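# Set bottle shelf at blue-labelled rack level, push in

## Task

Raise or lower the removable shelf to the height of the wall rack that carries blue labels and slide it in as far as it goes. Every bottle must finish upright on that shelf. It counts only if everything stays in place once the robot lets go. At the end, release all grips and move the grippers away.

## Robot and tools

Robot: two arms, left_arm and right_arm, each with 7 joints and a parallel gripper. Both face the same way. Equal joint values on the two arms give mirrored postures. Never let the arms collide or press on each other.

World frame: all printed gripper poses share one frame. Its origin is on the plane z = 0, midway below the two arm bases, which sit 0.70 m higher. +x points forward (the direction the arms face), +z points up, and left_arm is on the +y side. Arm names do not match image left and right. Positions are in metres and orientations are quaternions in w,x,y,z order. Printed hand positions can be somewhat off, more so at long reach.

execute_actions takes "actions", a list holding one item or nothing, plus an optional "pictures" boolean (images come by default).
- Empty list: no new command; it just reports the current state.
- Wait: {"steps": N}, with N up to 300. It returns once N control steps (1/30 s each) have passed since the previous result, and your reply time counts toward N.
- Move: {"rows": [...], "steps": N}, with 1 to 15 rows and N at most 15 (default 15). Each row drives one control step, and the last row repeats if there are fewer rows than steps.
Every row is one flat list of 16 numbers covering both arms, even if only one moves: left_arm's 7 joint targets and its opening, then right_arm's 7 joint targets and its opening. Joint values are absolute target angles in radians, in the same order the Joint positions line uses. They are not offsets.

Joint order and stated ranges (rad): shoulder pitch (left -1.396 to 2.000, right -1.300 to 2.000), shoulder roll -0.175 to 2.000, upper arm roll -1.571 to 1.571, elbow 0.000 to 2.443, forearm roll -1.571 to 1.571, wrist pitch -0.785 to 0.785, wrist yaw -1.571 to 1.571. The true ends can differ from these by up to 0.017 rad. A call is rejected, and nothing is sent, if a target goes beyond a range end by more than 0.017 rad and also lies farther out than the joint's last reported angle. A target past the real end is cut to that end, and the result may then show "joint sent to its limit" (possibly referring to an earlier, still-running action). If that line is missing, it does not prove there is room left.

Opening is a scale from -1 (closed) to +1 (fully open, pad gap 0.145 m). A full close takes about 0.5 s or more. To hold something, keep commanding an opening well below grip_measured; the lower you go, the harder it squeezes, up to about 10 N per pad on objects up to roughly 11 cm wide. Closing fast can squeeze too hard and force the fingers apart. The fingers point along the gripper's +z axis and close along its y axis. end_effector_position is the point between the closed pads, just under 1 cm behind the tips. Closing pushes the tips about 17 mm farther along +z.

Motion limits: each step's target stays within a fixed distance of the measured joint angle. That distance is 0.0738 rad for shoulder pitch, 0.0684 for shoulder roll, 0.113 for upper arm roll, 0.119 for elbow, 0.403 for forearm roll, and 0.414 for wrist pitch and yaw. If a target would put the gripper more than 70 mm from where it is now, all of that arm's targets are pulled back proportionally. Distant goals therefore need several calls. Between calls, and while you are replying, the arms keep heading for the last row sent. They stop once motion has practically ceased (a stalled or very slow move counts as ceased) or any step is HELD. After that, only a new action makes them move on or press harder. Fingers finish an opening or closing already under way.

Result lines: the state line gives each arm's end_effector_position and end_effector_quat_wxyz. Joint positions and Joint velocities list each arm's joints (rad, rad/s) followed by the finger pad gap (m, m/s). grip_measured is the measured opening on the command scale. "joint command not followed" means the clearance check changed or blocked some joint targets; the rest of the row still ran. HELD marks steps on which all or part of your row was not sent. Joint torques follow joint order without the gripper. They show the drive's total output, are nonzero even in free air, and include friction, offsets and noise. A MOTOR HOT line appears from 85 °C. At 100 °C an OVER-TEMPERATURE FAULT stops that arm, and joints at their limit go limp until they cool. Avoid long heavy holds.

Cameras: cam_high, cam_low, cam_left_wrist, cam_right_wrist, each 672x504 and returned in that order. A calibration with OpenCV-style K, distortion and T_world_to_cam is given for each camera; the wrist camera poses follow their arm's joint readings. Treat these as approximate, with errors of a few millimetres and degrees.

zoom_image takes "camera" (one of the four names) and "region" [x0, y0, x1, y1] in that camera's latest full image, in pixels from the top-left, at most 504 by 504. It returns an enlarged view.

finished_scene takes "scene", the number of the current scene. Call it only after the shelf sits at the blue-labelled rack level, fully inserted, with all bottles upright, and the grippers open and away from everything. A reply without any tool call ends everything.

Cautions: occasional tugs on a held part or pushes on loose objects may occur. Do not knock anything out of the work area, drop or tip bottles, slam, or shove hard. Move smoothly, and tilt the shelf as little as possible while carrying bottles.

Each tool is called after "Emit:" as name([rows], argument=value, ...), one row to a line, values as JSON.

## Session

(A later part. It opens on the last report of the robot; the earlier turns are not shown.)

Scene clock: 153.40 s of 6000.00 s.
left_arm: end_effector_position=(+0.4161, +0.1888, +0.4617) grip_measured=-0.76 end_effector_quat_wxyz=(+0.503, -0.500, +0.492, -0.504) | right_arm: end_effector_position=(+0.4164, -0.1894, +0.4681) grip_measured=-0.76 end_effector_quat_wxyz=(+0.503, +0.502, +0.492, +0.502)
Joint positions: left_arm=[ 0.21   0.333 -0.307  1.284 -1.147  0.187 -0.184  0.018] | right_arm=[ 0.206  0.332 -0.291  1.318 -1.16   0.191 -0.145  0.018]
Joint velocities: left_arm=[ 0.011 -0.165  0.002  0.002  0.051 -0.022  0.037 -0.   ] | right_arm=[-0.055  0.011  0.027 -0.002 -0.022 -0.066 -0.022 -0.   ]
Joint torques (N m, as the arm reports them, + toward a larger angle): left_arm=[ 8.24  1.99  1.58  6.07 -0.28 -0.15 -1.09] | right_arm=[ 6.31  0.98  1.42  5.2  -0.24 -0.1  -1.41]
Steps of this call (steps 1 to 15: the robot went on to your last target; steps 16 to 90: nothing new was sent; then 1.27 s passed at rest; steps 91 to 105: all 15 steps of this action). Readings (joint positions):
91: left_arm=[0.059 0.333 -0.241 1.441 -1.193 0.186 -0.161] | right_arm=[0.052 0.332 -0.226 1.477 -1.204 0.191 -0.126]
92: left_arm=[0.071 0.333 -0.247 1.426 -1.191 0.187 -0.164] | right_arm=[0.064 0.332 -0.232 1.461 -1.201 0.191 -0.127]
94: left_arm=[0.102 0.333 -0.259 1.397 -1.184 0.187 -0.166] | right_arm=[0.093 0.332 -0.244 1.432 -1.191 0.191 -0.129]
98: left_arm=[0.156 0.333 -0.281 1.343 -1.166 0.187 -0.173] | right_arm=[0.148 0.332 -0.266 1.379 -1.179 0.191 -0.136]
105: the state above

Emit:
execute_actions([
  {"rows": [[0.2261,0.333,-0.3112,1.2799,-1.1529,0.1835,-0.2134,-1,0.2230,0.333,-0.2944,1.3205,-1.1641,0.185,-0.1811,-1],[0.2334,0.333,-0.3150,1.2718,-1.1501,0.1835,-0.2152,-1,0.2302,0.333,-0.2981,1.3124,-1.1613,0.185,-0.1828,-1],[0.2406,0.333,-0.3189,1.2638,-1.1472,0.1835,-0.2169,-1,0.2375,0.333,-0.3019,1.3044,-1.1586,0.185,-0.1845,-1],[0.2479,0.333,-0.3227,1.2557,-1.1444,0.1835,-0.2187,-1,0.2447,0.333,-0.3056,1.2963,-1.1558,0.185,-0.1862,-1],[0.2551,0.333,-0.3265,1.2477,-1.1416,0.1835,-0.2204,-1,0.2520,0.333,-0.3094,1.2883,-1.1531,0.185,-0.1879,-1]], "steps": 12},
], pictures=false)

Scene clock: 155.03 s of 6000.00 s.
left_arm: end_effector_position=(+0.4187, +0.1886, +0.4607) grip_measured=-0.76 end_effector_quat_wxyz=(+0.508, -0.495, +0.490, -0.506) | right_arm: end_effector_position=(+0.4193, -0.1895, +0.4650) grip_measured=-0.76 end_effector_quat_wxyz=(+0.503, +0.502, +0.491, +0.503)
Joint positions: left_arm=[ 0.228  0.334 -0.326  1.25  -1.139  0.191 -0.219  0.018] | right_arm=[ 0.224  0.334 -0.308  1.285 -1.144  0.192 -0.169  0.018]
Joint velocities: left_arm=[-0.011 -0.055 -0.007 -0.017 -0.022  0.037  0.037 -0.   ] | right_arm=[-0.055 -0.011 -0.032  0.007 -0.037  0.022 -0.037 -0.   ]
Joint torques (N m, as the arm reports them, + toward a larger angle): left_arm=[13.04  1.69  1.52  4.55 -0.13 -0.25 -0.44] | right_arm=[ 9.5   0.66  1.14  3.97 -0.27 -0.14 -0.95]
Steps of this call (steps 1 to 15: the robot went on to your last target; steps 16 to 37: nothing new was sent; steps 38 to 49: all 12 steps of this action). Readings (joint positions):
38: left_arm=[0.211 0.333 -0.309 1.281 -1.147 0.187 -0.187] | right_arm=[0.207 0.332 -0.292 1.316 -1.159 0.191 -0.146]
39: left_arm=[0.213 0.334 -0.313 1.274 -1.146 0.189 -0.195] | right_arm=[0.212 0.332 -0.296 1.307 -1.156 0.191 -0.148]
41: left_arm=[0.221 0.334 -0.321 1.260 -1.143 0.190 -0.213] | right_arm=[0.220 0.334 -0.303 1.294 -1.149 0.191 -0.157]
45: left_arm=[0.228 0.334 -0.326 1.250 -1.139 0.191 -0.219] | right_arm=[0.224 0.334 -0.308 1.285 -1.144 0.192 -0.169]
49: the state above

Emit:
execute_actions([
  {"rows": [[0.2319,0.333,-0.3142,1.2735,-1.1506,0.1835,-0.2148,-1,0.2287,0.333,-0.2973,1.3141,-1.1619,0.185,-0.1824,-1],[0.2319,0.333,-0.3142,1.2735,-1.1506,0.1835,-0.2148,-1,0.2287,0.333,-0.2973,1.3141,-1.1619,0.185,-0.1824,-1],[0.2319,0.333,-0.3142,1.2735,-1.1506,0.1835,-0.2148,-1,0.2287,0.333,-0.2973,1.3141,-1.1619,0.185,-0.1824,-1],[0.2326,0.333,-0.3165,1.2684,-1.1490,0.1835,-0.2197,-1,0.2294,0.333,-0.2996,1.3090,-1.1603,0.185,-0.1873,-1],[0.2334,0.333,-0.3188,1.2633,-1.1474,0.1835,-0.2246,-1,0.2302,0.333,-0.3019,1.3039,-1.1587,0.185,-0.1922,-1],[0.2341,0.333,-0.3211,1.2582,-1.1458,0.1835,-0.2295,-1,0.2309,0.333,-0.3042,1.2988,-1.1571,0.185,-0.1971,-1],[0.2349,0.333,-0.3234,1.2531,-1.1442,0.1835,-0.2344,-1,0.2317,0.333,-0.3065,1.2937,-1.1555,0.185,-0.2020,-1],[0.2356,0.333,-0.3257,1.2480,-1.1426,0.1835,-0.2393,-1,0.2324,0.333,-0.3088,1.2886,-1.1539,0.185,-0.2069,-1],[0.2363,0.333,-0.3280,1.2429,-1.1410,0.1835,-0.2442,-1,0.2331,0.333,-0.3111,1.2835,-1.1523,0.185,-0.2118,-1],[0.2371,0.333,-0.3303,1.2378,-1.1394,0.1835,-0.2491,-1,0.2339,0.333,-0.3134,1.2784,-1.1507,0.185,-0.2167,-1],[0.2378,0.333,-0.3326,1.2327,-1.1378,0.1835,-0.2540,-1,0.2346,0.333,-0.3157,1.2733,-1.1491,0.185,-0.2216,-1],[0.2386,0.333,-0.3349,1.2276,-1.1362,0.1835,-0.2589,-1,0.2354,0.333,-0.3180,1.2682,-1.1475,0.185,-0.2265,-1],[0.2393,0.333,-0.3372,1.2225,-1.1346,0.1835,-0.2638,-1,0.2361,0.333,-0.3203,1.2631,-1.1459,0.185,-0.2314,-1],[0.2400,0.333,-0.3395,1.2174,-1.1330,0.1835,-0.2687,-1,0.2368,0.333,-0.3226,1.2580,-1.1443,0.185,-0.2363,-1],[0.2408,0.333,-0.3418,1.2123,-1.1314,0.1835,-0.2736,-1,0.2376,0.333,-0.3249,1.2529,-1.1427,0.185,-0.2412,-1]], "steps": 15},
], pictures=false)

Scene clock: 160.37 s of 6000.00 s.
left_arm: end_effector_position=(+0.4182, +0.1889, +0.4594) grip_measured=-0.76 end_effector_quat_wxyz=(+0.517, -0.485, +0.485, -0.511) | right_arm: end_effector_position=(+0.4187, -0.1894, +0.4602) grip_measured=-0.76 end_effector_quat_wxyz=(+0.505, +0.500, +0.487, +0.507)
Joint positions: left_arm=[ 0.231  0.334 -0.338  1.221 -1.139  0.191 -0.274  0.018] | right_arm=[ 0.227  0.333 -0.322  1.252 -1.131  0.19  -0.215  0.018]
Joint velocities: left_arm=[-0.011 -0.099 -0.056 -0.085 -0.007 -0.022 -0.256 -0.001] | right_arm=[ 0.011  0.033 -0.046 -0.125  0.11   0.051 -0.183  0.   ]
Joint torques (N m, as the arm reports them, + toward a larger angle): left_arm=[ 8.59  1.76  0.94  3.4   0.12 -0.28 -0.11] | right_arm=[ 6.41  0.83  0.8   3.68 -0.39 -0.09 -0.85]
Steps of this call (steps 1 to 15: the robot went on to your last target; steps 16 to 90: nothing new was sent; then 1.83 s passed at rest; steps 91 to 105: all 15 steps of this action). Readings (joint positions):
91: left_arm=[0.223 0.334 -0.321 1.259 -1.141 0.190 -0.212] | right_arm=[0.219 0.334 -0.304 1.293 -1.146 0.192 -0.164]
92: left_arm=[0.223 0.334 -0.319 1.263 -1.141 0.189 -0.204] | right_arm=[0.217 0.334 -0.303 1.298 -1.148 0.192 -0.162]
94: left_arm=[0.223 0.334 -0.318 1.263 -1.142 0.189 -0.202] | right_arm=[0.217 0.334 -0.302 1.299 -1.150 0.192 -0.161]
98: left_arm=[0.225 0.334 -0.323 1.251 -1.142 0.187 -0.219] | right_arm=[0.219 0.333 -0.307 1.284 -1.144 0.191 -0.170]
105: the state above

Emit:
execute_actions([
  {"rows": [[0.2393,0.333,-0.3372,1.2225,-1.1346,0.1835,-0.2638,-1,0.2361,0.333,-0.3203,1.2631,-1.1459,0.185,-0.2314,-1],[0.2378,0.333,-0.3326,1.2327,-1.1378,0.1835,-0.2540,-1,0.2346,0.333,-0.3157,1.2733,-1.1491,0.185,-0.2216,-1],[0.2363,0.333,-0.3280,1.2429,-1.1410,0.1835,-0.2442,-1,0.2331,0.333,-0.3111,1.2835,-1.1523,0.185,-0.2118,-1],[0.2349,0.333,-0.3234,1.2531,-1.1442,0.1835,-0.2344,-1,0.2317,0.333,-0.3065,1.2937,-1.1555,0.185,-0.2020,-1],[0.2341,0.333,-0.3211,1.2582,-1.1458,0.1835,-0.2295,-1,0.2309,0.333,-0.3042,1.2988,-1.1571,0.185,-0.1971,-1]], "steps": 10},
])

Scene clock: 163.03 s of 6000.00 s.
left_arm: end_effector_position=(+0.4184, +0.1888, +0.4607) grip_measured=-0.76 end_effector_quat_wxyz=(+0.509, -0.494, +0.489, -0.507) | right_arm: end_effector_position=(+0.4188, -0.1891, +0.4648) grip_measured=-0.76 end_effector_quat_wxyz=(+0.504, +0.501, +0.491, +0.505)
Joint positions: left_arm=[ 0.226  0.334 -0.325  1.25  -1.139  0.19  -0.225  0.018] | right_arm=[ 0.222  0.333 -0.308  1.283 -1.145  0.191 -0.176  0.018]
Joint velocities: left_arm=[ 0.077 -0.033 -0.022 -0.007 -0.037  0.007 -0.007  0.   ] | right_arm=[-0.099  0.011 -0.002  0.002  0.007 -0.051  0.007  0.   ]
Joint torques (N m, as the arm reports them, + toward a larger angle): left_arm=[ 7.93  1.77  2.34  7.09 -0.27 -0.23 -0.52] | right_arm=[ 6.21  1.14  2.01  6.16 -0.37 -0.06 -1.05]
Steps of this call (steps 1 to 15: the robot went on to your last target; steps 16 to 70: nothing new was sent; steps 71 to 80: all 10 steps of this action). Readings (joint positions):
71: left_arm=[0.231 0.334 -0.339 1.220 -1.137 0.191 -0.278] | right_arm=[0.227 0.333 -0.322 1.250 -1.130 0.190 -0.220]
72: left_arm=[0.231 0.334 -0.337 1.225 -1.137 0.191 -0.270] | right_arm=[0.226 0.333 -0.320 1.255 -1.131 0.190 -0.213]
74: left_arm=[0.228 0.334 -0.329 1.242 -1.138 0.191 -0.241] | right_arm=[0.222 0.333 -0.312 1.274 -1.137 0.190 -0.191]
78: left_arm=[0.226 0.334 -0.325 1.250 -1.139 0.190 -0.225] | right_arm=[0.222 0.333 -0.308 1.283 -1.145 0.191 -0.176]
80: the state above
camera_calibration (this result's frames):
cam_left_wrist: T_world_to_cam=[[-0.300725, -0.0331145, -0.953136, 0.566686], [-0.251698, 0.96672, 0.045827, -0.0948939], [0.919898, 0.253684, -0.299051, -0.24384], [0, 0, 0, 1]] pos_world=[0.37084, 0.17236, 0.471556]
cam_right_wrist: T_world_to_cam=[[0.354629, 0.0293042, 0.934548, -0.573354], [-0.257931, -0.95766, 0.127905, -0.129835], [0.898727, -0.286407, -0.332055, -0.226733], [0, 0, 0, 1]] pos_world=[0.37361, -0.172474, 0.477145]

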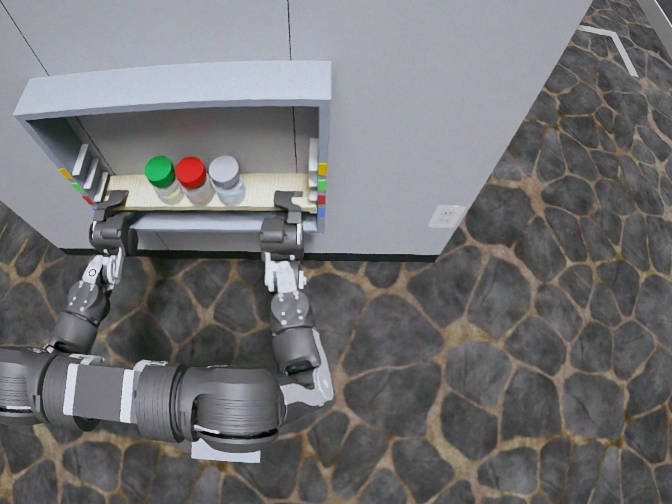

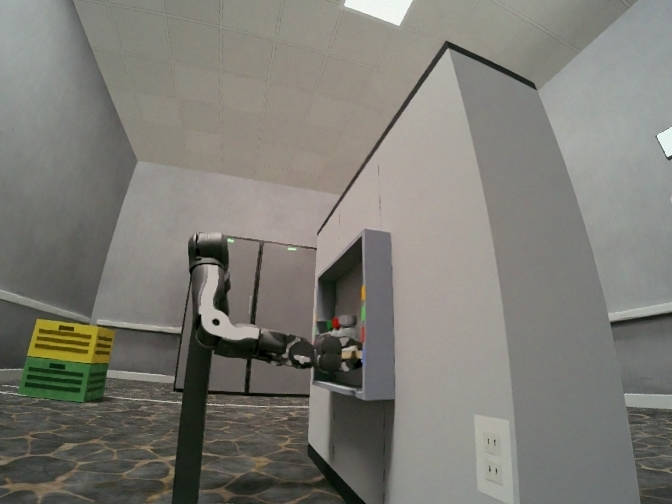

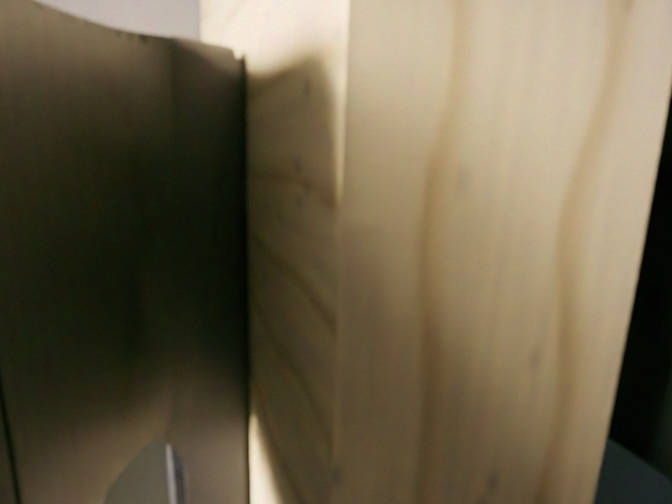

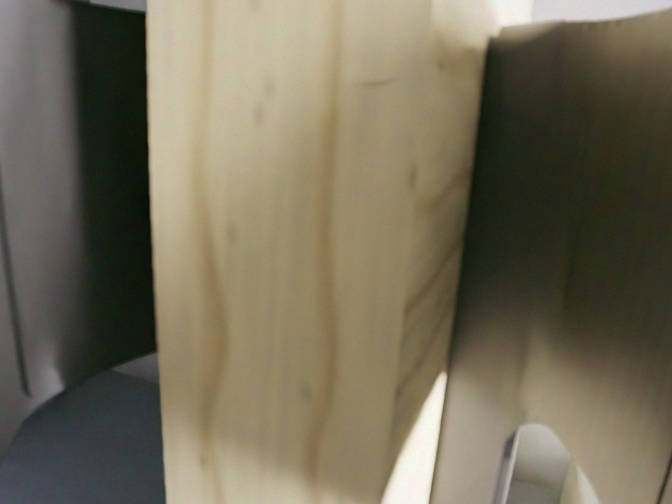

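Emit:
zoom_image(camera="cam_low", region=[290, 280, 400, 400])

Emit:
zoom_image(camera="cam_high", region=[40, 120, 340, 260])

Region (290, 280, 400, 400) of cam_low's 672x504 image, scaled by 4.200, with more detail than that image has; it fills the left 462 columns of this view, and the rest is white.

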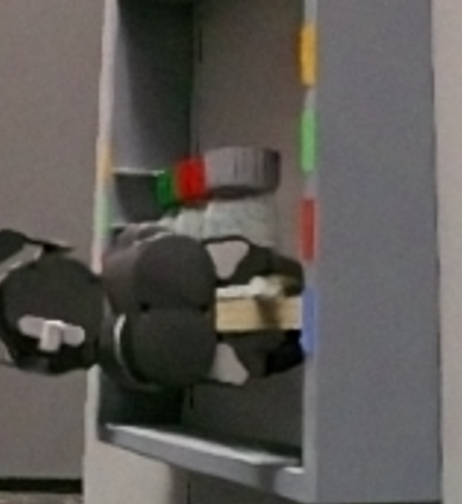

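Region (40, 120, 340, 260) of cam_high's 672x504 image, scaled by 1.680, with more detail than that image has; it fills the top 235 rows of this view, and the rest is white.

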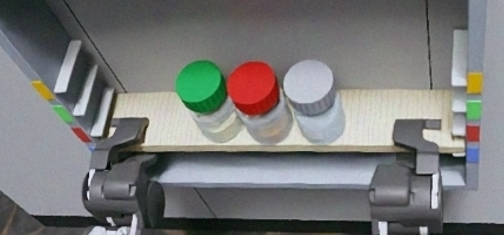

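Emit:
execute_actions([
  {"rows": [[0.2321,0.333,-0.3198,1.2607,-1.1471,0.1835,-0.2215,-0.95,0.2287,0.333,-0.3030,1.3007,-1.1584,0.185,-0.1889,-0.95],[0.2302,0.333,-0.3185,1.2632,-1.1484,0.1835,-0.2136,-0.9,0.2265,0.333,-0.3018,1.3026,-1.1596,0.185,-0.1807,-0.9],[0.2282,0.333,-0.3172,1.2657,-1.1496,0.1835,-0.2056,-0.85,0.2242,0.333,-0.3006,1.3045,-1.1609,0.185,-0.1725,-0.85],[0.2262,0.333,-0.3160,1.2682,-1.1509,0.1835,-0.1976,-0.8,0.2220,0.333,-0.2995,1.3064,-1.1622,0.185,-0.1643,-0.8],[0.2242,0.333,-0.3147,1.2707,-1.1522,0.1835,-0.1896,-0.76,0.2198,0.333,-0.2983,1.3082,-1.1634,0.185,-0.1560,-0.76],[0.2223,0.333,-0.3134,1.2732,-1.1535,0.1835,-0.1817,-0.72,0.2176,0.333,-0.2971,1.3101,-1.1647,0.185,-0.1478,-0.72],[0.2203,0.333,-0.3121,1.2757,-1.1547,0.1835,-0.1737,-0.68,0.2153,0.333,-0.2959,1.3120,-1.1659,0.185,-0.1396,-0.68],[0.2183,0.333,-0.3108,1.2782,-1.1560,0.1835,-0.1657,-0.6,0.2131,0.333,-0.2947,1.3139,-1.1672,0.185,-0.1314,-0.6],[0.2183,0.333,-0.3108,1.2782,-1.1560,0.1835,-0.1657,-0.5,0.2131,0.333,-0.2947,1.3139,-1.1672,0.185,-0.1314,-0.5],[0.2183,0.333,-0.3108,1.2782,-1.1560,0.1835,-0.1657,-0.4,0.2131,0.333,-0.2947,1.3139,-1.1672,0.185,-0.1314,-0.4],[0.2183,0.333,-0.3108,1.2782,-1.1560,0.1835,-0.1657,-0.3,0.2131,0.333,-0.2947,1.3139,-1.1672,0.185,-0.1314,-0.3]], "steps": 15},
])

Scene clock: 170.93 s of 6000.00 s.
left_arm: end_effector_position=(+0.4186, +0.1885, +0.4659) grip_measured=-0.58 end_effector_quat_wxyz=(+0.510, -0.493, +0.494, -0.503) | right_arm: end_effector_position=(+0.4173, -0.1875, +0.4657) grip_measured=-0.30 end_effector_quat_wxyz=(+0.500, +0.501, +0.499, +0.499)
Joint positions: left_arm=[ 0.222  0.335 -0.31   1.282 -1.162  0.19  -0.184  0.032] | right_arm=[ 0.211  0.333 -0.298  1.311 -1.165  0.188 -0.136  0.053]
Joint velocities: left_arm=[ 0.011 -0.077 -0.012 -0.007  0.066 -0.022  0.037  0.   ] | right_arm=[ 0.033  0.011  0.007  0.007  0.066 -0.007  0.066 -0.   ]
Joint torques (N m, as the arm reports them, + toward a larger angle): left_arm=[ 5.23  1.73  1.54  4.41  0.06 -0.21  0.08] | right_arm=[ 4.61  0.81  1.74  3.94 -0.08  0.   -0.3 ]
Steps of this call (steps 1 to 15: the robot went on to your last target; steps 16 to 90: nothing new was sent; then 4.40 s passed at rest; steps 91 to 105: all 15 steps of this action). Readings (joint positions):
91: left_arm=[0.226 0.334 -0.324 1.251 -1.140 0.190 -0.221] | right_arm=[0.222 0.333 -0.307 1.284 -1.145 0.191 -0.173]
92: left_arm=[0.225 0.334 -0.323 1.255 -1.141 0.190 -0.215] | right_arm=[0.220 0.333 -0.307 1.286 -1.145 0.191 -0.168]
94: left_arm=[0.224 0.334 -0.320 1.260 -1.146 0.189 -0.202] | right_arm=[0.217 0.333 -0.304 1.291 -1.145 0.191 -0.154]
98: left_arm=[0.222 0.335 -0.311 1.280 -1.160 0.190 -0.188] | right_arm=[0.211 0.333 -0.298 1.306 -1.160 0.190 -0.136]
105: the state above
camera_calibration (this result's frames):
cam_left_wrist: T_world_to_cam=[[-0.30764, -0.0213774, -0.951263, 0.57147], [-0.249003, 0.966716, 0.0588032, -0.101883], [0.918344, 0.254957, -0.302723, -0.240317], [0, 0, 0, 1]] pos_world=[0.371131, 0.171979, 0.47686]
cam_right_wrist: T_world_to_cam=[[0.370902, 0.04197, 0.927723, -0.574938], [-0.24908, -0.95788, 0.142916, -0.139568], [0.894646, -0.284085, -0.344826, -0.216541], [0, 0, 0, 1]] pos_world=[0.37221, -0.171076, 0.478661]

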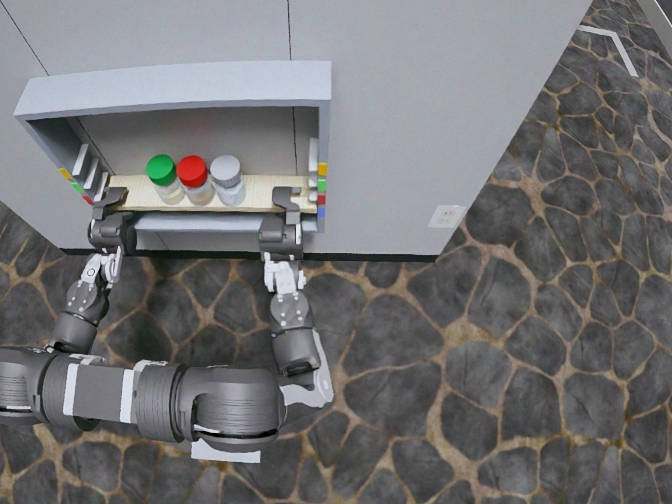

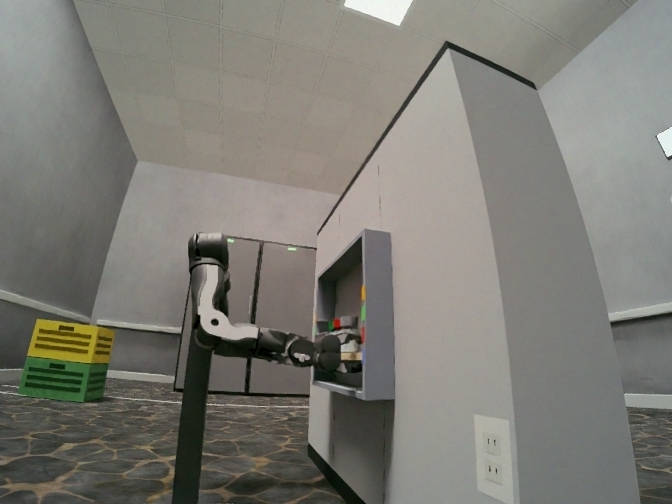

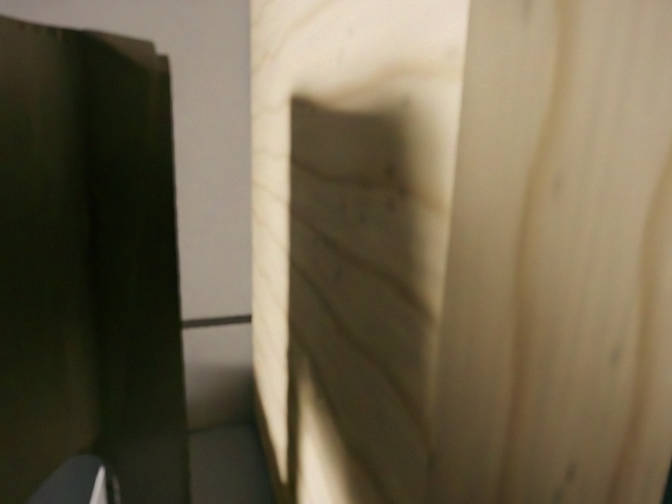

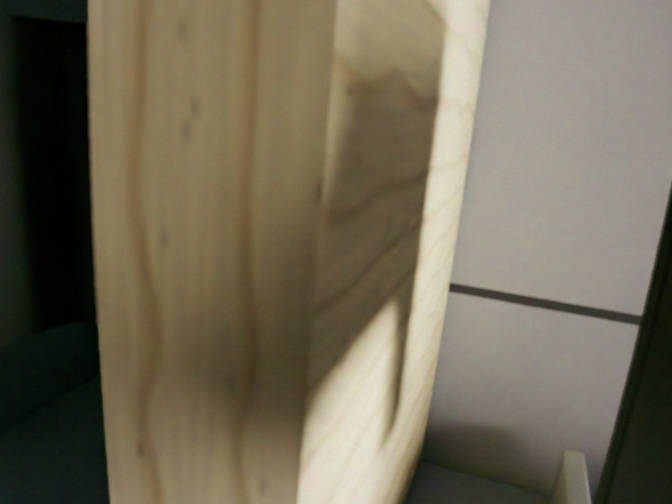

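Emit:
zoom_image(camera="cam_low", region=[300, 310, 380, 390])

Region (300, 310, 380, 390) of cam_low's 672x504 image, scaled by 6.300, with more detail than that image has.

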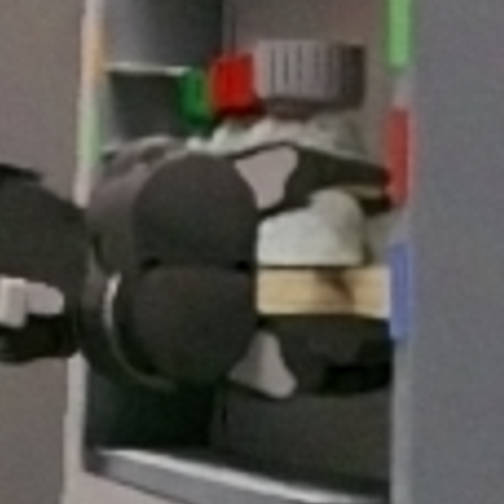

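Emit:
execute_actions([
  {"rows": [[0.2183,0.326,-0.3108,1.2782,-1.163,0.1835,-0.1657,-0.5,0.2131,0.333,-0.2947,1.3139,-1.1672,0.185,-0.1314,-0.3],[0.2183,0.319,-0.3108,1.2782,-1.170,0.1835,-0.1657,-0.5,0.2131,0.333,-0.2947,1.3139,-1.1672,0.185,-0.1314,-0.3],[0.2183,0.312,-0.3108,1.2782,-1.177,0.1835,-0.1657,-0.5,0.2131,0.333,-0.2947,1.3139,-1.1672,0.185,-0.1314,-0.3],[0.2183,0.305,-0.3108,1.2782,-1.184,0.1835,-0.1657,-0.5,0.2131,0.333,-0.2947,1.3139,-1.1672,0.185,-0.1314,-0.3],[0.2183,0.298,-0.3108,1.2782,-1.191,0.1835,-0.1657,-0.5,0.2131,0.333,-0.2947,1.3139,-1.1672,0.185,-0.1314,-0.3],[0.2183,0.291,-0.3108,1.2782,-1.198,0.1835,-0.1657,-0.5,0.2131,0.333,-0.2947,1.3139,-1.1672,0.185,-0.1314,-0.3],[0.2183,0.284,-0.3108,1.2782,-1.205,0.1835,-0.1657,-0.5,0.2131,0.333,-0.2947,1.3139,-1.1672,0.185,-0.1314,-0.3],[0.2183,0.277,-0.3108,1.2782,-1.212,0.1835,-0.1657,-0.5,0.2131,0.333,-0.2947,1.3139,-1.1672,0.185,-0.1314,-0.3],[0.2183,0.270,-0.3108,1.2782,-1.219,0.1835,-0.1657,-0.5,0.2131,0.333,-0.2947,1.3139,-1.1672,0.185,-0.1314,-0.3],[0.2183,0.263,-0.3108,1.2782,-1.226,0.1835,-0.1657,-0.5,0.2131,0.333,-0.2947,1.3139,-1.1672,0.185,-0.1314,-0.3],[0.2183,0.256,-0.3108,1.2782,-1.233,0.1835,-0.1657,-0.5,0.2131,0.333,-0.2947,1.3139,-1.1672,0.185,-0.1314,-0.3],[0.2183,0.250,-0.3108,1.2782,-1.239,0.1835,-0.1657,-0.5,0.2131,0.333,-0.2947,1.3139,-1.1672,0.185,-0.1314,-0.3]], "steps": 15},
])

Scene clock: 178.83 s of 6000.00 s.
left_arm: end_effector_position=(+0.4202, +0.1823, +0.4681) grip_measured=-0.50 end_effector_quat_wxyz=(+0.529, -0.498, +0.481, -0.490) | right_arm: end_effector_position=(+0.4173, -0.1875, +0.4657) grip_measured=-0.30 end_effector_quat_wxyz=(+0.500, +0.501, +0.499, +0.499)
Joint positions: left_arm=[ 0.225  0.27  -0.29   1.278 -1.235  0.246 -0.179  0.038] | right_arm=[ 0.211  0.333 -0.298  1.311 -1.165  0.188 -0.136  0.053]
Joint velocities: left_arm=[ 0.033 -0.143 -0.168 -0.012  0.037 -0.886  0.183  0.038] | right_arm=[-0.033  0.055 -0.002 -0.002 -0.007 -0.007 -0.022  0.   ]
Joint torques (N m, as the arm reports them, + toward a larger angle): left_arm=[ 4.58 -2.73 -2.35  5.44 -0.2  -0.71 -0.3 ] | right_arm=[ 4.68  0.76  1.81  3.86 -0.08  0.02 -0.31]
Steps of this call (steps 1 to 15: the robot went on to your last target; steps 16 to 90: nothing new was sent; then 4.40 s passed at rest; steps 91 to 105: all 15 steps of this action). Readings (joint positions):
91: left_arm=[0.222 0.332 -0.309 1.282 -1.164 0.191 -0.184] | right_arm=[0.211 0.333 -0.298 1.311 -1.165 0.188 -0.136]
92: left_arm=[0.221 0.327 -0.307 1.282 -1.168 0.195 -0.184] | right_arm=[0.211 0.333 -0.298 1.311 -1.165 0.188 -0.136]
94: left_arm=[0.221 0.316 -0.303 1.282 -1.179 0.207 -0.181] | right_arm=[0.211 0.333 -0.298 1.311 -1.165 0.188 -0.136]
98: left_arm=[0.222 0.294 -0.295 1.279 -1.201 0.229 -0.178] | right_arm=[0.211 0.333 -0.298 1.311 -1.165 0.188 -0.136]
105: the state above
camera_calibration (this result's frames):
cam_left_wrist: T_world_to_cam=[[-0.293062, -0.0247521, -0.955773, 0.570552], [-0.299094, 0.951865, 0.0670582, -0.0757785], [0.908107, 0.305518, -0.286359, -0.252108], [0, 0, 0, 1]] pos_world=[0.373483, 0.163277, 0.478206]
cam_right_wrist: T_world_to_cam=[[0.370902, 0.04197, 0.927723, -0.574938], [-0.24908, -0.95788, 0.142916, -0.139568], [0.894646, -0.284085, -0.344826, -0.216541], [0, 0, 0, 1]] pos_world=[0.37221, -0.171076, 0.478661]

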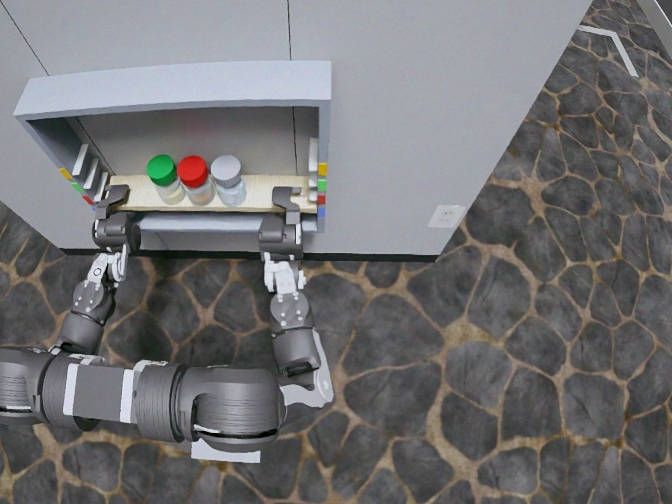

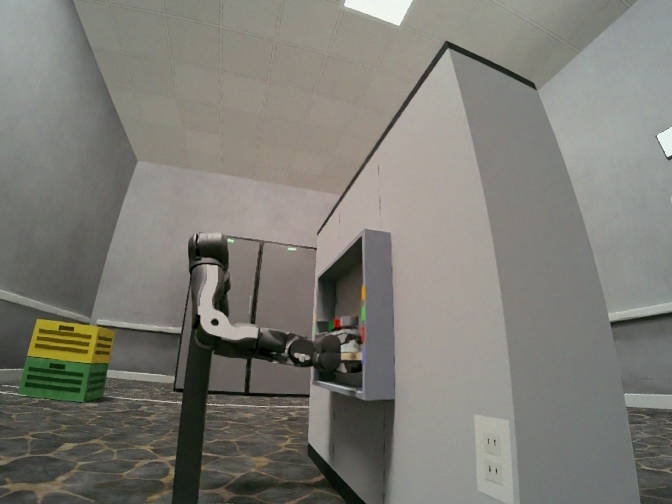

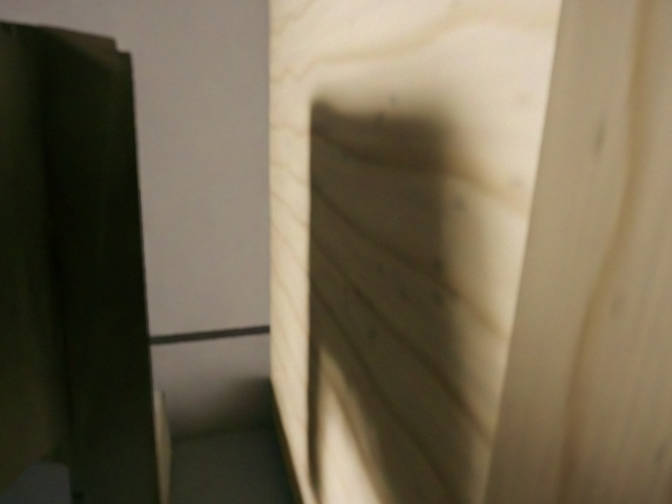

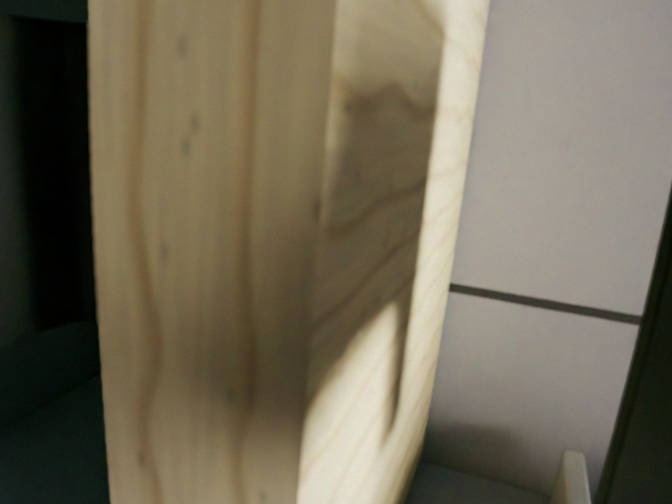

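Emit:
execute_actions([
  {"steps": 10},
], pictures=false)

Scene clock: 180.77 s of 6000.00 s.
left_arm: end_effector_position=(+0.4181, +0.1594, +0.4599) grip_measured=-0.50 end_effector_quat_wxyz=(+0.496, -0.490, +0.504, -0.510) | right_arm: end_effector_position=(+0.4173, -0.1875, +0.4657) grip_measured=-0.30 end_effector_quat_wxyz=(+0.500, +0.501, +0.499, +0.499)
Joint positions: left_arm=[ 0.218  0.251 -0.31   1.277 -1.237  0.186 -0.162  0.038] | right_arm=[ 0.211  0.333 -0.298  1.311 -1.165  0.188 -0.136  0.053]
Joint velocities: left_arm=[ 0.099 -0.033 -0.007  0.002 -0.007 -0.051  0.037 -0.   ] | right_arm=[-0.121 -0.011  0.007 -0.012 -0.051  0.007  0.022  0.   ]
Joint torques (N m, as the arm reports them, + toward a larger angle): left_arm=[ 6.26  1.08  1.14  5.56 -0.12 -0.11 -0.49] | right_arm=[ 4.72  1.06  1.93  3.88 -0.06 -0.01 -0.31]
Steps of this call (steps 1 to 30: the robot went on to your last target; steps 31 to 58: nothing new was sent). Readings (joint positions):
1: left_arm=[0.223 0.261 -0.298 1.277 -1.234 0.229 -0.166] | right_arm=[0.211 0.333 -0.298 1.311 -1.165 0.188 -0.136]
2: left_arm=[0.217 0.252 -0.308 1.276 -1.234 0.211 -0.162] | right_arm=[0.211 0.333 -0.298 1.311 -1.165 0.188 -0.136]
4: left_arm=[0.215 0.242 -0.315 1.277 -1.237 0.188 -0.162] | right_arm=[0.211 0.333 -0.298 1.311 -1.165 0.188 -0.136]
8: left_arm=[0.218 0.252 -0.310 1.277 -1.237 0.186 -0.162] | right_arm=[0.211 0.333 -0.298 1.311 -1.165 0.188 -0.136]
58: the state above
All arms were judged still, so your last target was given up. Only a new action makes them travel on or press farther. Fingers that are still opening or closing keep moving.

Emit:
execute_actions([
  {"rows": [[0.2183,0.25,-0.3108,1.2782,-1.239,0.1835,-0.1657,-0.4,0.2131,0.333,-0.2947,1.3139,-1.1672,0.185,-0.1314,-0.2],[0.2183,0.25,-0.3108,1.2782,-1.239,0.1835,-0.1657,-0.3,0.2131,0.333,-0.2947,1.3139,-1.1672,0.185,-0.1314,-0.1],[0.2183,0.25,-0.3108,1.2782,-1.239,0.1835,-0.1657,-0.15,0.2131,0.333,-0.2947,1.3139,-1.1672,0.185,-0.1314,0.0],[0.2183,0.25,-0.3108,1.2782,-1.239,0.1835,-0.1657,0.0,0.2131,0.333,-0.2947,1.3139,-1.1672,0.185,-0.1314,0.0],[0.2039,0.25,-0.3047,1.2928,-1.2431,0.1835,-0.1639,0.0,0.1987,0.333,-0.2886,1.3285,-1.1713,0.185,-0.1296,0.0],[0.1896,0.25,-0.2987,1.3074,-1.2472,0.1835,-0.1621,0.0,0.1844,0.333,-0.2826,1.3431,-1.1754,0.185,-0.1278,0.0],[0.1752,0.25,-0.2926,1.3220,-1.2513,0.1835,-0.1604,0.0,0.1700,0.333,-0.2765,1.3577,-1.1795,0.185,-0.1261,0.0],[0.1608,0.25,-0.2866,1.3366,-1.2554,0.1835,-0.1586,0.0,0.1556,0.333,-0.2705,1.3723,-1.1836,0.185,-0.1243,0.0],[0.1465,0.25,-0.2805,1.3512,-1.2595,0.1835,-0.1568,0.0,0.1413,0.333,-0.2644,1.3869,-1.1877,0.185,-0.1225,0.0],[0.1321,0.25,-0.2745,1.3659,-1.2637,0.1835,-0.1550,0.0,0.1269,0.333,-0.2584,1.4016,-1.1919,0.185,-0.1207,0.0],[0.1178,0.25,-0.2684,1.3805,-1.2678,0.1835,-0.1532,0.0,0.1126,0.333,-0.2523,1.4162,-1.1960,0.185,-0.1189,0.0],[0.1034,0.25,-0.2624,1.3951,-1.2719,0.1835,-0.1514,0.0,0.0982,0.333,-0.2463,1.4308,-1.2001,0.185,-0.1171,0.0],[0.0890,0.25,-0.2563,1.4097,-1.2760,0.1835,-0.1497,0.0,0.0838,0.333,-0.2402,1.4454,-1.2042,0.185,-0.1154,0.0],[0.0747,0.25,-0.2503,1.4243,-1.2801,0.1835,-0.1479,0.0,0.0695,0.333,-0.2342,1.4600,-1.2083,0.185,-0.1136,0.0],[0.0603,0.25,-0.2442,1.4389,-1.2842,0.1835,-0.1461,0.0,0.0551,0.333,-0.2281,1.4746,-1.2124,0.185,-0.1118,0.0]], "steps": 15},
], pictures=false)

Scene clock: 185.00 s of 6000.00 s.
left_arm: end_effector_position=(+0.3871, +0.1635, +0.4616) grip_measured=+0.00 end_effector_quat_wxyz=(+0.500, -0.492, +0.496, -0.512) | right_arm: end_effector_position=(+0.3862, -0.1880, +0.4655) grip_measured=+0.00 end_effector_quat_wxyz=(+0.500, +0.502, +0.498, +0.500)
Joint positions: left_arm=[ 0.066  0.25  -0.247  1.435 -1.278  0.186 -0.155  0.076] | right_arm=[ 0.058  0.333 -0.232  1.468 -1.206  0.187 -0.119  0.076]
Joint velocities: left_arm=[-0.473 -0.099  0.134  0.379 -0.066  0.007  0.022 -0.   ] | right_arm=[-0.429 -0.011  0.149  0.393 -0.081 -0.051 -0.007 -0.   ]
Joint torques (N m, as the arm reports them, + toward a larger angle): left_arm=[ 4.67  1.43  1.38  5.27 -0.1  -0.09 -0.2 ] | right_arm=[ 3.81  1.16  1.69  3.81 -0.07  0.01 -0.22]
Steps of this call (steps 1 to 90: nothing new was sent; then 0.73 s passed at rest; steps 91 to 105: all 15 steps of this action). Readings (joint positions):
91: left_arm=[0.218 0.251 -0.310 1.277 -1.237 0.186 -0.162] | right_arm=[0.211 0.333 -0.298 1.311 -1.165 0.188 -0.136]
92: left_arm=[0.218 0.251 -0.310 1.277 -1.237 0.186 -0.162] | right_arm=[0.211 0.333 -0.298 1.311 -1.165 0.188 -0.136]
94: left_arm=[0.218 0.251 -0.310 1.277 -1.237 0.186 -0.162] | right_arm=[0.211 0.333 -0.298 1.311 -1.165 0.188 -0.136]
98: left_arm=[0.166 0.250 -0.289 1.334 -1.250 0.186 -0.162] | right_arm=[0.157 0.333 -0.275 1.366 -1.177 0.187 -0.131]
105: the state above

Emit:
execute_actions([
  {"rows": [[0.0464,0.25,-0.2397,1.4513,-1.2868,0.1835,-0.1465,0.0,0.0412,0.333,-0.2236,1.4870,-1.2150,0.185,-0.1122,0.0],[0.0326,0.25,-0.2352,1.4637,-1.2895,0.1835,-0.1469,0.0,0.0274,0.333,-0.2191,1.4994,-1.2177,0.185,-0.1126,0.0],[0.0187,0.25,-0.2307,1.4760,-1.2921,0.1835,-0.1472,0.0,0.0135,0.333,-0.2146,1.5117,-1.2203,0.185,-0.1129,0.0],[0.0049,0.25,-0.2262,1.4884,-1.2948,0.1835,-0.1476,0.0,-0.0003,0.333,-0.2101,1.5241,-1.2230,0.185,-0.1133,0.0],[-0.0090,0.25,-0.2217,1.5008,-1.2974,0.1835,-0.1480,0.0,-0.0142,0.333,-0.2056,1.5365,-1.2256,0.185,-0.1137,0.0],[-0.0228,0.25,-0.2173,1.5132,-1.3001,0.1835,-0.1484,0.0,-0.0280,0.333,-0.2012,1.5489,-1.2283,0.185,-0.1141,0.0],[-0.0367,0.25,-0.2128,1.5256,-1.3027,0.1835,-0.1488,0.0,-0.0419,0.333,-0.1967,1.5613,-1.2309,0.185,-0.1145,0.0],[-0.0505,0.25,-0.2083,1.5380,-1.3054,0.1835,-0.1492,0.0,-0.0557,0.333,-0.1922,1.5737,-1.2336,0.185,-0.1149,0.0],[-0.0644,0.25,-0.2038,1.5503,-1.3080,0.1835,-0.1495,0.0,-0.0696,0.333,-0.1877,1.5860,-1.2362,0.185,-0.1152,0.0],[-0.0782,0.25,-0.1993,1.5627,-1.3107,0.1835,-0.1499,0.0,-0.0834,0.333,-0.1832,1.5984,-1.2389,0.185,-0.1156,0.0],[-0.0921,0.25,-0.1948,1.5751,-1.3133,0.1835,-0.1503,0.0,-0.0973,0.333,-0.1787,1.6108,-1.2415,0.185,-0.1160,0.0]], "steps": 15},
])

Scene clock: 188.53 s of 6000.00 s.
left_arm: end_effector_position=(+0.3539, +0.1675, +0.4590) grip_measured=+0.00 end_effector_quat_wxyz=(+0.501, -0.497, +0.496, -0.506) | right_arm: end_effector_position=(+0.3536, -0.1879, +0.4636) grip_measured=+0.00 end_effector_quat_wxyz=(+0.499, +0.503, +0.501, +0.497)
Joint positions: left_arm=[-0.092  0.25  -0.196  1.575 -1.311  0.186 -0.151  0.076] | right_arm=[-0.099  0.332 -0.181  1.608 -1.239  0.187 -0.114  0.076]
Joint velocities: left_arm=[ 0.033  0.011 -0.002 -0.017 -0.022 -0.037 -0.037 -0.   ] | right_arm=[-0.011 -0.033 -0.022 -0.022  0.022 -0.051 -0.037  0.   ]
Joint torques (N m, as the arm reports them, + toward a larger angle): left_arm=[ 3.32  1.5   1.33  5.41 -0.14 -0.09 -0.38] | right_arm=[ 2.97  0.85  1.63  4.05 -0.09  0.04 -0.46]
Steps of this call (steps 1 to 15: the robot went on to your last target; steps 16 to 90: nothing new was sent; then 0.03 s passed at rest; steps 91 to 105: all 15 steps of this action). Readings (joint positions):
91: left_arm=[0.055 0.250 -0.242 1.446 -1.284 0.186 -0.152] | right_arm=[0.047 0.333 -0.228 1.479 -1.212 0.187 -0.115]
92: left_arm=[0.041 0.250 -0.237 1.461 -1.285 0.186 -0.152] | right_arm=[0.034 0.333 -0.222 1.493 -1.214 0.187 -0.115]
94: left_arm=[0.009 0.250 -0.229 1.485 -1.290 0.186 -0.152] | right_arm=[0.001 0.333 -0.214 1.518 -1.218 0.187 -0.115]
98: left_arm=[-0.047 0.250 -0.211 1.534 -1.301 0.186 -0.151] | right_arm=[-0.054 0.332 -0.196 1.567 -1.228 0.187 -0.115]
105: the state above
camera_calibration (this result's frames):
cam_left_wrist: T_world_to_cam=[[-0.320425, -0.0313496, -0.946755, 0.548658], [-0.238999, 0.969794, 0.0487757, -0.0968178], [0.916628, 0.241903, -0.318239, -0.167754], [0, 0, 0, 1]] pos_world=[0.306432, 0.151674, 0.470781]
cam_right_wrist: T_world_to_cam=[[0.378116, 0.0425177, 0.924781, -0.550449], [-0.248432, -0.957643, 0.145605, -0.156924], [0.891801, -0.284801, -0.351538, -0.156395], [0, 0, 0, 1]] pos_world=[0.308622, -0.171415, 0.476916]

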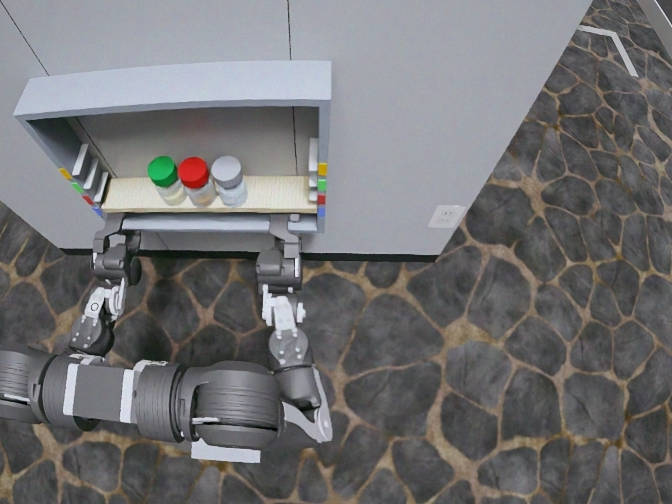

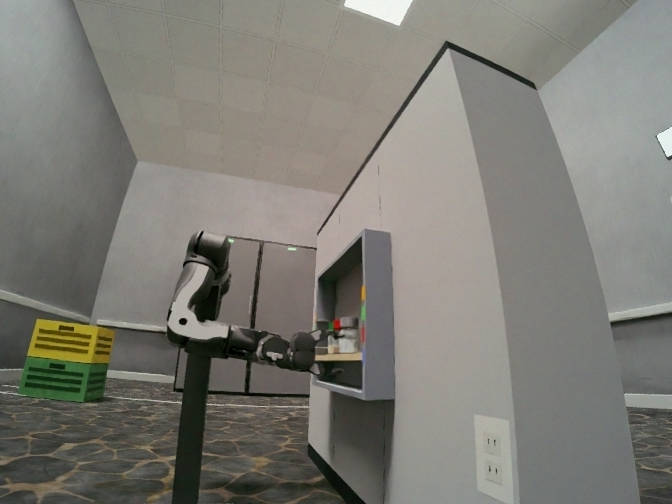

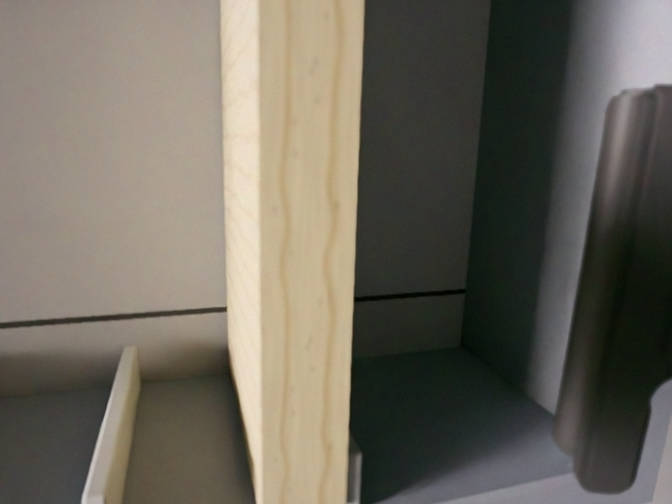

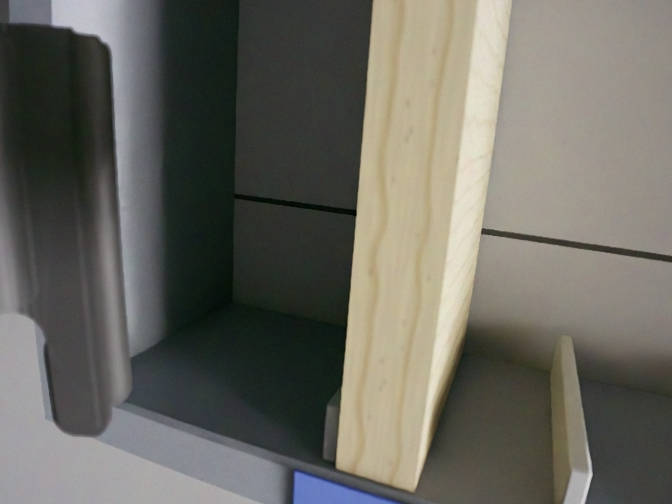

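Emit:
finished_scene(scene=1)

The scene is finished: the task was done.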